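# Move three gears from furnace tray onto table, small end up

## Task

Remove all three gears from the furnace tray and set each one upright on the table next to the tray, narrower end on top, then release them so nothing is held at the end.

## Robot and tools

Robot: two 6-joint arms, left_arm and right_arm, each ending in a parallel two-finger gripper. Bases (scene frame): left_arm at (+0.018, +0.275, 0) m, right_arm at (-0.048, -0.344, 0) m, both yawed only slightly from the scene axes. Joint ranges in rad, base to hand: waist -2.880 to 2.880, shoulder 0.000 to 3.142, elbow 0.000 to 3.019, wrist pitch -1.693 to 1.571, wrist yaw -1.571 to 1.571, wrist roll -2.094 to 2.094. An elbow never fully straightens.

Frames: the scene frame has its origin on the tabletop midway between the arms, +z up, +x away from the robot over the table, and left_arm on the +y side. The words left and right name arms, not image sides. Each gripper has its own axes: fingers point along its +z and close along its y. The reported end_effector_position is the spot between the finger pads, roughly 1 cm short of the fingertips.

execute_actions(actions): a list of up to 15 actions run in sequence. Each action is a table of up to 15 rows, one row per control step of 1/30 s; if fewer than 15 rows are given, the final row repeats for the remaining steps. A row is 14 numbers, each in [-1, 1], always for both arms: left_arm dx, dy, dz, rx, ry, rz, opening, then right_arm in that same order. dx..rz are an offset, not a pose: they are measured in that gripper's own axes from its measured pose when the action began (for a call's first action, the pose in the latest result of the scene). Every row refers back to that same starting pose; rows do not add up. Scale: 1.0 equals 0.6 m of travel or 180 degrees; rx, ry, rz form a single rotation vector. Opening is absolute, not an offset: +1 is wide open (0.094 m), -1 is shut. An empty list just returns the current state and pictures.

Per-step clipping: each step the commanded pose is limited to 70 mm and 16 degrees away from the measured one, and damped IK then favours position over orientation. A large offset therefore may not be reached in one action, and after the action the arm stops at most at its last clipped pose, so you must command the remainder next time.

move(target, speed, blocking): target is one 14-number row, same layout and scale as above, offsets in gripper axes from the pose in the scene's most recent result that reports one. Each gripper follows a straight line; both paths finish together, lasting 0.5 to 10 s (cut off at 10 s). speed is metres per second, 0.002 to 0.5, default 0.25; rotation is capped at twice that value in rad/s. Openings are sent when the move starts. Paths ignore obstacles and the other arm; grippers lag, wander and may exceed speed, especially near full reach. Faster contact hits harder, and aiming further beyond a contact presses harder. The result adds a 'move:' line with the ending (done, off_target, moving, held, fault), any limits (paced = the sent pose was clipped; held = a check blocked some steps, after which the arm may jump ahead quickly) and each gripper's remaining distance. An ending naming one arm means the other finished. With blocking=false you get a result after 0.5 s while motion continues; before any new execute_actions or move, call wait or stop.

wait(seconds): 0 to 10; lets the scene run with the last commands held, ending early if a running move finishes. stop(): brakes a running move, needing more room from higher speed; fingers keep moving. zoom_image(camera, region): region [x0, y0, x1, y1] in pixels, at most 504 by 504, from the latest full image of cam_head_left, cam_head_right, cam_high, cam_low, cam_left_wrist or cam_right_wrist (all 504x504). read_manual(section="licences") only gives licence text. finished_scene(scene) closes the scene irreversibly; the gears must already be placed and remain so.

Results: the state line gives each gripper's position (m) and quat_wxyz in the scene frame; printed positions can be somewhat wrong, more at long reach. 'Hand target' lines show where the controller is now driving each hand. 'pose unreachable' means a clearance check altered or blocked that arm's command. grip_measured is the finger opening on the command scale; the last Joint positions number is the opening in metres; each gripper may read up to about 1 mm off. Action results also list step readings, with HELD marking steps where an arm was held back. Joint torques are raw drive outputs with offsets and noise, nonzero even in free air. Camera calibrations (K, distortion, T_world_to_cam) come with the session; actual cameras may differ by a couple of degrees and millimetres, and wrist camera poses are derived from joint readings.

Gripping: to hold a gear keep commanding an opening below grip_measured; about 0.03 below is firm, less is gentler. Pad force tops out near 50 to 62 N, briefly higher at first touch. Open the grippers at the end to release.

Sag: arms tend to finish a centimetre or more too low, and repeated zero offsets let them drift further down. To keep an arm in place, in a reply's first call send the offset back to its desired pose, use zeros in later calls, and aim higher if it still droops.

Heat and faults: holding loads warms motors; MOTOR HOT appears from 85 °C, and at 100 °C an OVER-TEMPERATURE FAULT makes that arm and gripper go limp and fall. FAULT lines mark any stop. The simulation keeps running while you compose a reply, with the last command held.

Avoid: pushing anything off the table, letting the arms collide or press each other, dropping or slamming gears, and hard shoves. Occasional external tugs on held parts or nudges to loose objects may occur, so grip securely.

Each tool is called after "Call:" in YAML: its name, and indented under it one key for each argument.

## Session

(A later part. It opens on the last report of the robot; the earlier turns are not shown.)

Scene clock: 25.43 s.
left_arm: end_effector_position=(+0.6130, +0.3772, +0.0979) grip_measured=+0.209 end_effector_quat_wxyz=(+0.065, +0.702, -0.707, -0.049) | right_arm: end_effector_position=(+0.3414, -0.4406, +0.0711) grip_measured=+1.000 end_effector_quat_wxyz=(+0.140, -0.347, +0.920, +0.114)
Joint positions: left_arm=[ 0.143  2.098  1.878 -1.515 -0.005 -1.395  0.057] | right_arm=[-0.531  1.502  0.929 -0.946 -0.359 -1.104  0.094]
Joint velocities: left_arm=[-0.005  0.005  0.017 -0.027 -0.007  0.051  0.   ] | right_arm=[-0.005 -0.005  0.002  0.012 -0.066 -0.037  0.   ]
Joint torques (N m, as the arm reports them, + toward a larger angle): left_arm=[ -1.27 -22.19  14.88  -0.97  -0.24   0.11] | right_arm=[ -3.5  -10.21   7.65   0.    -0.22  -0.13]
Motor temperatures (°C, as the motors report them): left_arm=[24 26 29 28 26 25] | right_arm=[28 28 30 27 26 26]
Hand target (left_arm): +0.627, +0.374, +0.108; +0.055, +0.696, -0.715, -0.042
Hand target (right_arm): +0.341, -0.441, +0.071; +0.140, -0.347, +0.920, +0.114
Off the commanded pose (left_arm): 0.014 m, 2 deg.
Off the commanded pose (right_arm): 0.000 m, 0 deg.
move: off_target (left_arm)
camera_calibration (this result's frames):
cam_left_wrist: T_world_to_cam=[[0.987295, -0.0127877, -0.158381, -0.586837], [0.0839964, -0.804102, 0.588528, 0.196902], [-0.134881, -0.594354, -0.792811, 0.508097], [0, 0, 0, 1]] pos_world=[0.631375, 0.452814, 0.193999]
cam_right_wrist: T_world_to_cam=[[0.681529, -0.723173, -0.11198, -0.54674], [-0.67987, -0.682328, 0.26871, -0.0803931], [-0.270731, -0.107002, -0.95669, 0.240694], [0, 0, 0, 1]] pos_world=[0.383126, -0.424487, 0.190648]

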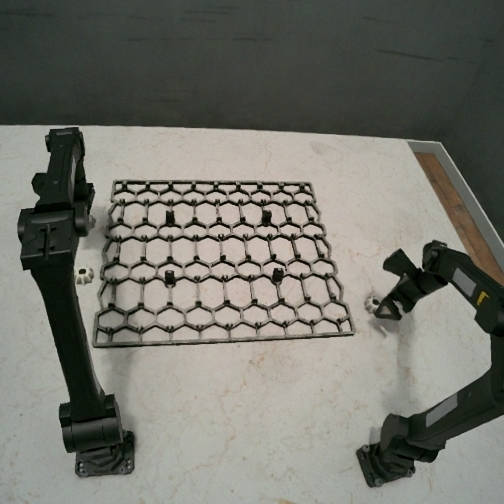

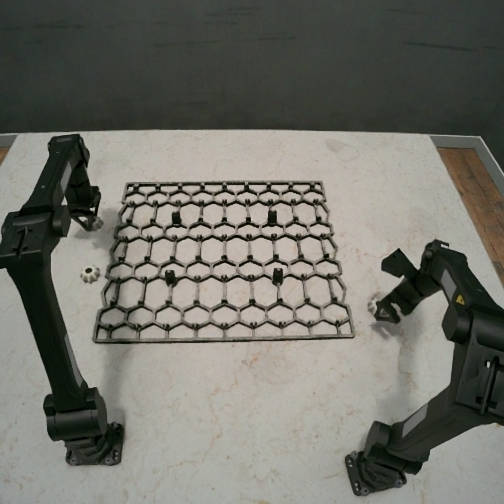

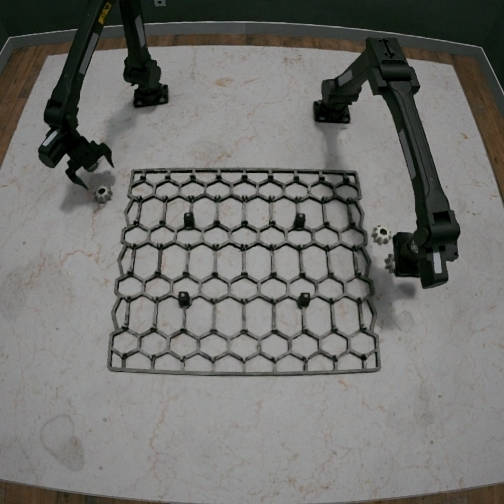

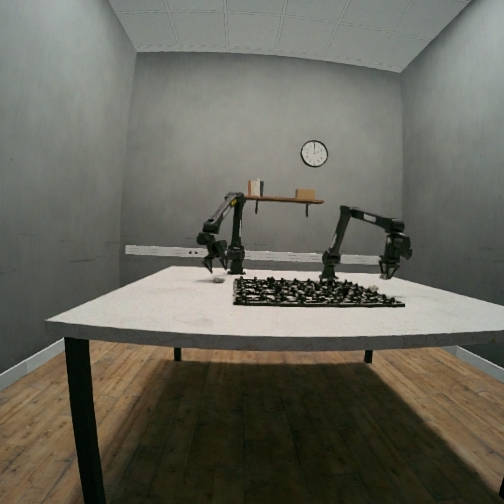

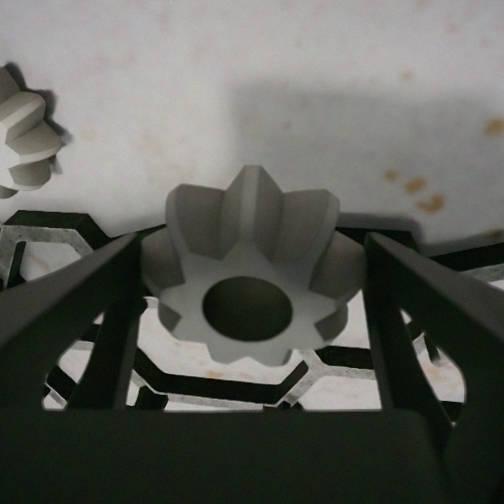

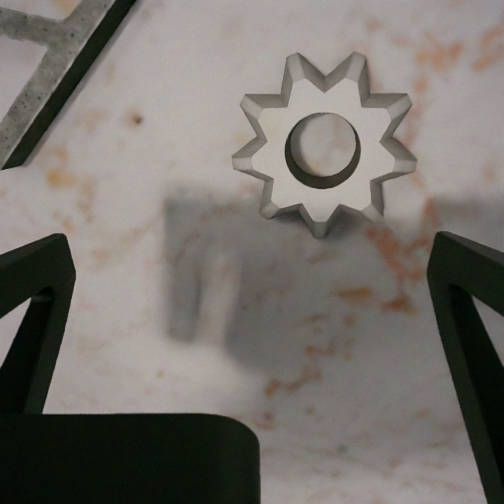

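Shift a bit further from the tray while lowering.

Call:
move:
  target: [-0.05,0,0.12,0,0,0,-1,0,0,0,0,0,0,1]
  speed: 0.1

Scene clock: 26.73 s.
left_arm: end_effector_position=(+0.5989, +0.4002, +0.0287) grip_measured=+0.209 end_effector_quat_wxyz=(+0.070, +0.703, -0.706, -0.050) | right_arm: end_effector_position=(+0.3414, -0.4406, +0.0711) grip_measured=+1.000 end_effector_quat_wxyz=(+0.140, -0.347, +0.920, +0.114)
Joint positions: left_arm=[ 0.185  2.136  1.752 -1.359 -0.008 -1.356  0.057] | right_arm=[-0.531  1.502  0.929 -0.946 -0.359 -1.104  0.094]
Joint velocities: left_arm=[-0.005 -0.005 -0.007 -0.012 -0.037 -0.051 -0.   ] | right_arm=[-0.024  0.005  0.007 -0.002  0.037 -0.066  0.   ]
Joint torques (N m, as the arm reports them, + toward a larger angle): left_arm=[  0.21 -22.69  10.24   0.02  -0.27   0.14] | right_arm=[ -2.94 -10.1    7.67  -0.24  -0.26  -0.11]
Motor temperatures (°C, as the motors report them): left_arm=[24 27 29 28 26 25] | right_arm=[28 28 30 27 26 26]
Hand target (left_arm): +0.603, +0.406, +0.026; +0.066, +0.702, -0.707, -0.048
Hand target (right_arm): +0.341, -0.441, +0.071; +0.140, -0.347, +0.920, +0.114
Off the commanded pose (left_arm): 0.007 m, 1 deg.
Off the commanded pose (right_arm): 0.000 m, 0 deg.
move: done
camera_calibration (this result's frames):
cam_left_wrist: T_world_to_cam=[[0.986105, -0.0109202, -0.165764, -0.583353], [0.0905598, -0.801197, 0.591508, 0.252115], [-0.139269, -0.598301, -0.789076, 0.469147], [0, 0, 0, 1]] pos_world=[0.617754, 0.476314, 0.124365]
cam_right_wrist: T_world_to_cam=[[0.681529, -0.723173, -0.11198, -0.54674], [-0.67987, -0.682328, 0.26871, -0.0803931], [-0.270731, -0.107002, -0.95669, 0.240694], [0, 0, 0, 1]] pos_world=[0.383126, -0.424487, 0.190648]

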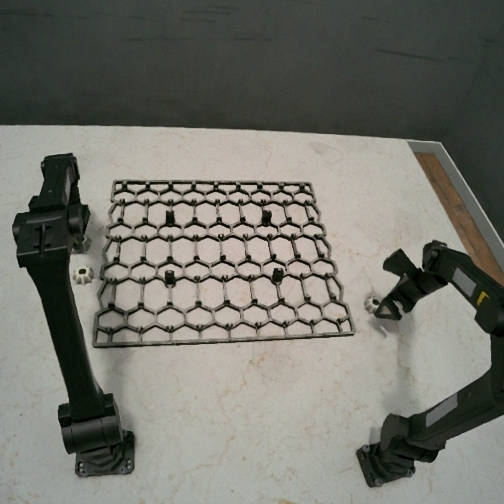

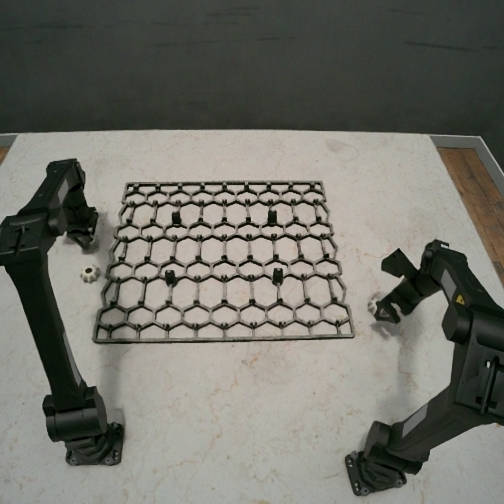

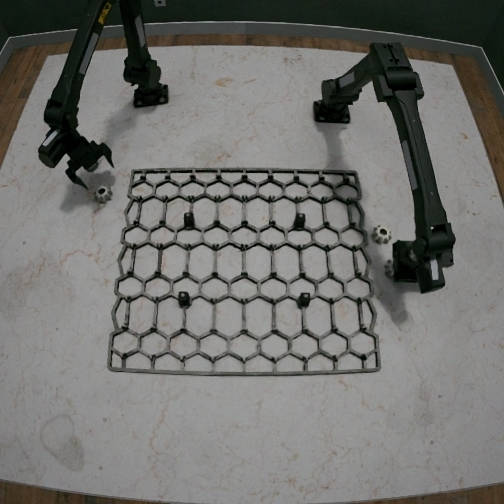

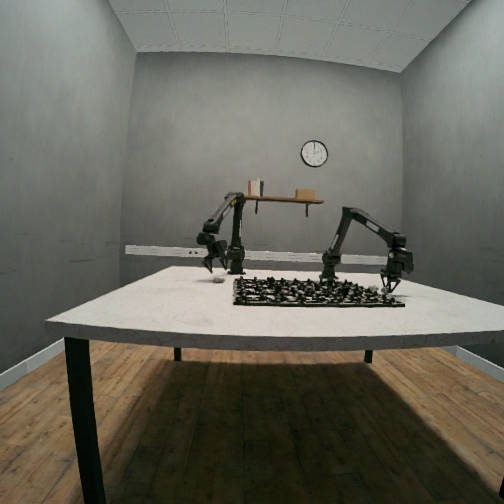

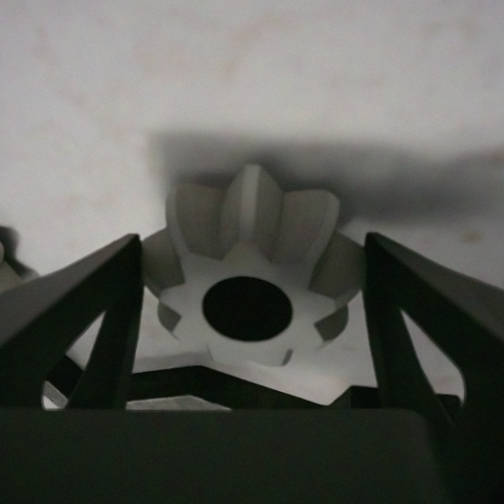

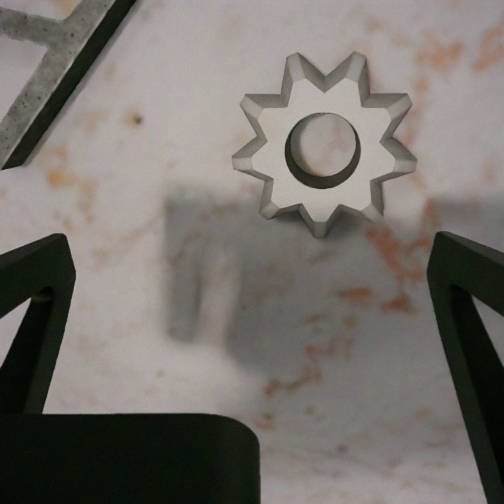

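Call:
move:
  target: [0,0,0,0,0,0,0.7,0,0,0,0,0,0,1]

Call:
move:
  target: [0,0,-0.12,0,0,0,0.7,0,0,0,0,0,0,1]

Scene clock: 27.53 s.
left_arm: end_effector_position=(+0.5986, +0.4001, +0.0285) grip_measured=+0.698 end_effector_quat_wxyz=(+0.070, +0.703, -0.706, -0.050) | right_arm: end_effector_position=(+0.3414, -0.4406, +0.0711) grip_measured=+1.000 end_effector_quat_wxyz=(+0.140, -0.347, +0.920, +0.114)
Joint positions: left_arm=[ 0.185  2.136  1.752 -1.359 -0.008 -1.356  0.08 ] | right_arm=[-0.531  1.502  0.929 -0.946 -0.359 -1.104  0.094]
Joint velocities: left_arm=[-0.005 -0.024 -0.022 -0.007  0.022  0.051  0.   ] | right_arm=[-0.005 -0.015  0.002 -0.012 -0.022 -0.022  0.   ]
Joint torques (N m, as the arm reports them, + toward a larger angle): left_arm=[ -0.54 -23.31   8.99  -0.19  -0.18   0.03] | right_arm=[ -3.41 -10.08   7.67   0.06  -0.26  -0.07]
Motor temperatures (°C, as the motors report them): left_arm=[24 27 29 28 26 25] | right_arm=[28 28 30 27 26 26]
Hand target (left_arm): +0.599, +0.400, +0.029; +0.070, +0.703, -0.706, -0.050
Hand target (right_arm): +0.341, -0.441, +0.071; +0.140, -0.347, +0.920, +0.114
Off the commanded pose (left_arm): 0.000 m, 0 deg.
Off the commanded pose (right_arm): 0.000 m, 0 deg.
move: done
camera_calibration (this result's frames):
cam_left_wrist: T_world_to_cam=[[0.985979, -0.011328, -0.166487, -0.582851], [0.0906939, -0.801099, 0.591621, 0.25211], [-0.140074, -0.598425, -0.788839, 0.469407], [0, 0, 0, 1]] pos_world=[0.617565, 0.476267, 0.124096]
cam_right_wrist: T_world_to_cam=[[0.681529, -0.723173, -0.11198, -0.54674], [-0.67987, -0.682328, 0.26871, -0.0803931], [-0.270731, -0.107002, -0.95669, 0.240694], [0, 0, 0, 1]] pos_world=[0.383126, -0.424487, 0.190648]

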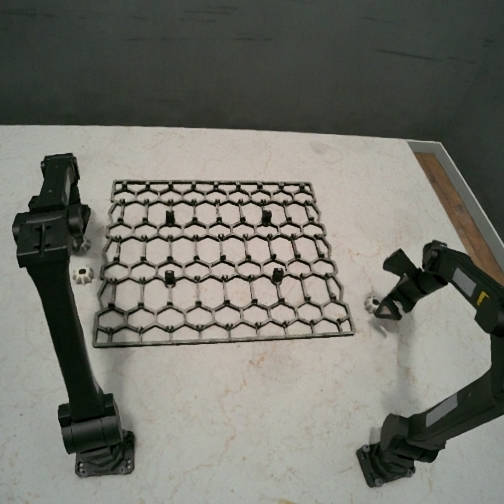

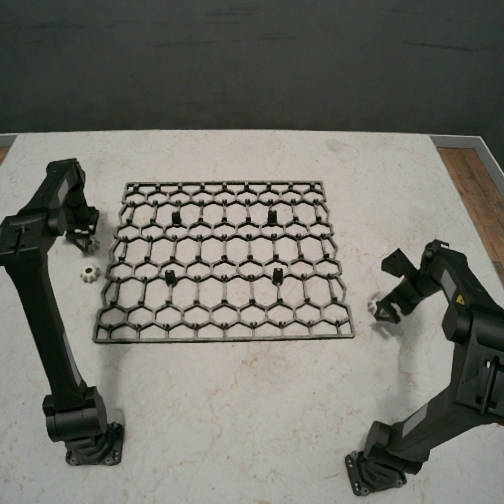

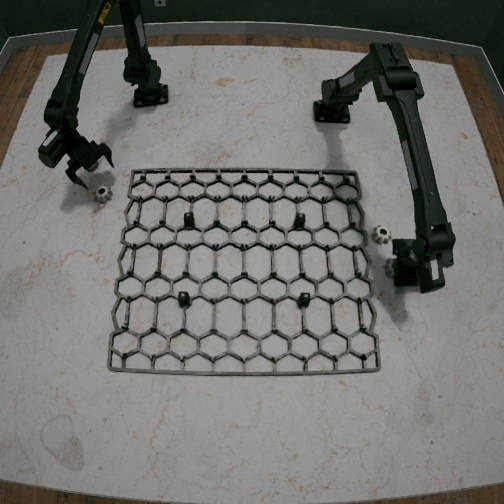

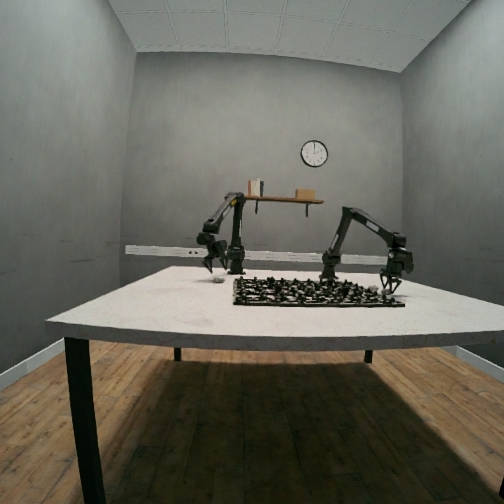

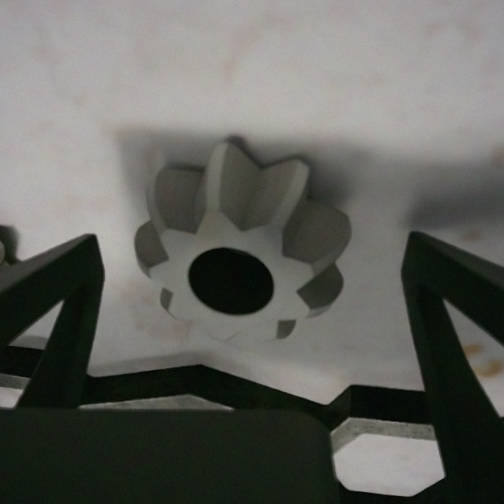

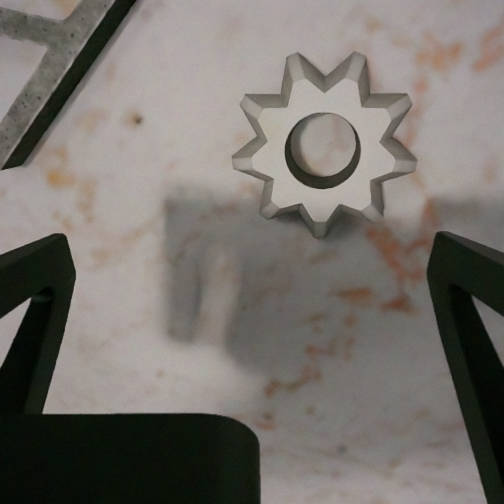

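Scene clock: 28.43 s.
left_arm: end_effector_position=(+0.5999, +0.4004, +0.0803) grip_measured=+0.698 end_effector_quat_wxyz=(+0.086, +0.701, -0.705, -0.060) | right_arm: end_effector_position=(+0.3414, -0.4406, +0.0711) grip_measured=+1.000 end_effector_quat_wxyz=(+0.140, -0.347, +0.920, +0.114)
Joint positions: left_arm=[ 0.185  2.119  1.86  -1.521 -0.008 -1.356  0.08 ] | right_arm=[-0.531  1.502  0.929 -0.946 -0.359 -1.104  0.094]
Joint velocities: left_arm=[-0.015 -0.005 -0.027  0.002 -0.051  0.037 -0.   ] | right_arm=[-0.005 -0.005  0.002  0.002  0.051 -0.022  0.   ]
Joint torques (N m, as the arm reports them, + toward a larger angle): left_arm=[ -0.66 -24.49  12.72  -0.81  -0.18  -0.02] | right_arm=[ -3.38 -10.24   7.56   0.01  -0.24  -0.15]
Motor temperatures (°C, as the motors report them): left_arm=[24 27 29 28 26 25] | right_arm=[28 28 30 27 26 26]
Hand target (left_arm): +0.609, +0.401, +0.100; +0.070, +0.703, -0.706, -0.050
Hand target (right_arm): +0.341, -0.441, +0.071; +0.140, -0.347, +0.920, +0.114
Off the commanded pose (left_arm): 0.022 m, 2 deg.
Off the commanded pose (right_arm): 0.000 m, 0 deg.
move: off_target (left_arm)
camera_calibration (this result's frames):
cam_left_wrist: T_world_to_cam=[[0.979311, -0.0127491, -0.20196, -0.568113], [0.112152, -0.796526, 0.594112, 0.206694], [-0.168441, -0.60447, -0.778616, 0.5292], [0, 0, 0, 1]] pos_world=[0.622317, 0.47728, 0.174508]
cam_right_wrist: T_world_to_cam=[[0.681529, -0.723173, -0.11198, -0.54674], [-0.67987, -0.682328, 0.26871, -0.0803931], [-0.270731, -0.107002, -0.95669, 0.240694], [0, 0, 0, 1]] pos_world=[0.383126, -0.424487, 0.190648]

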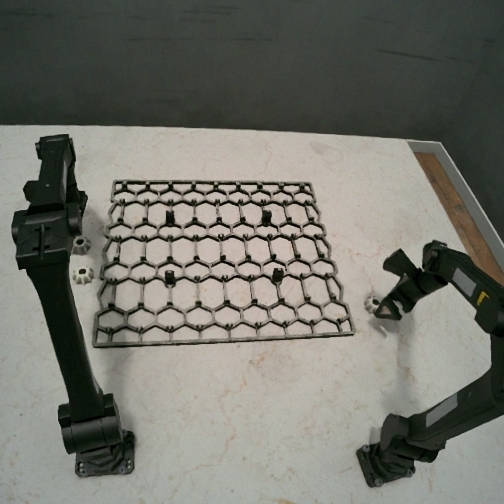

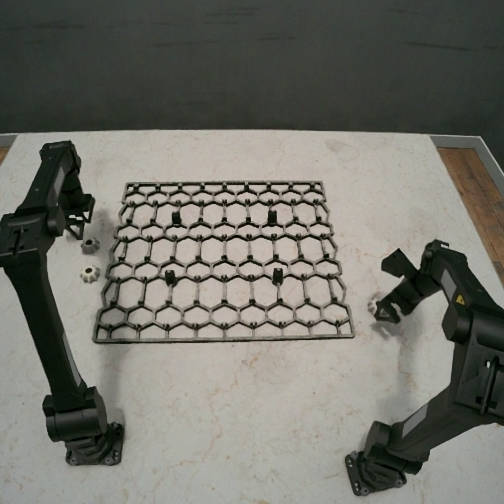

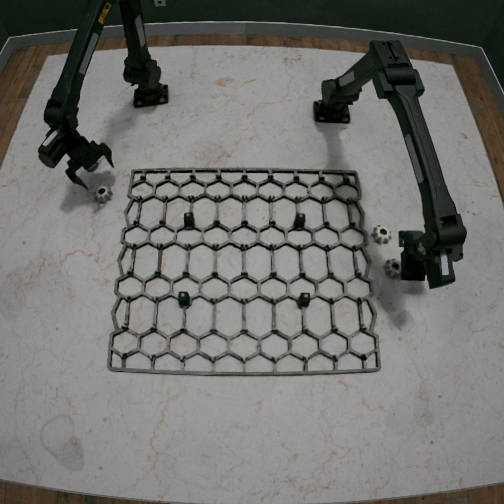

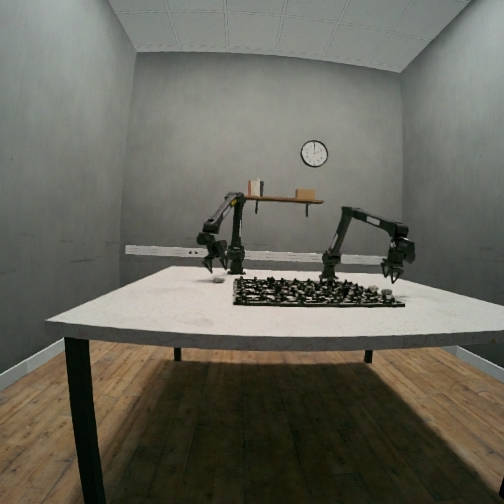

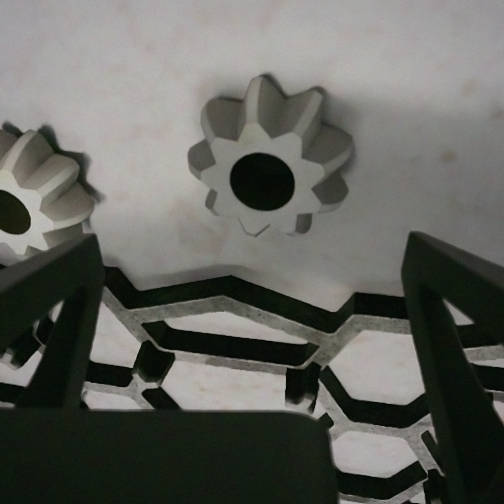

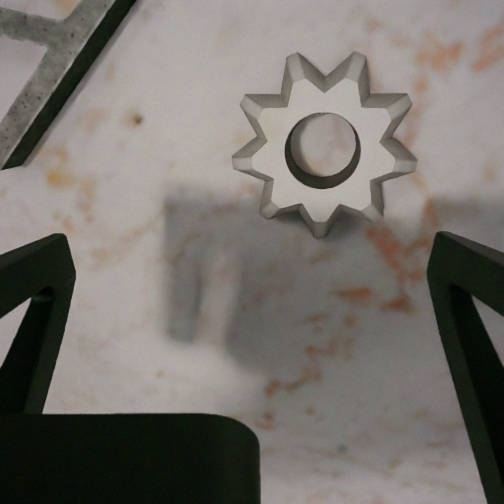

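Call:
finished_scene:
  scene: 2

The scene is finished: the task was done.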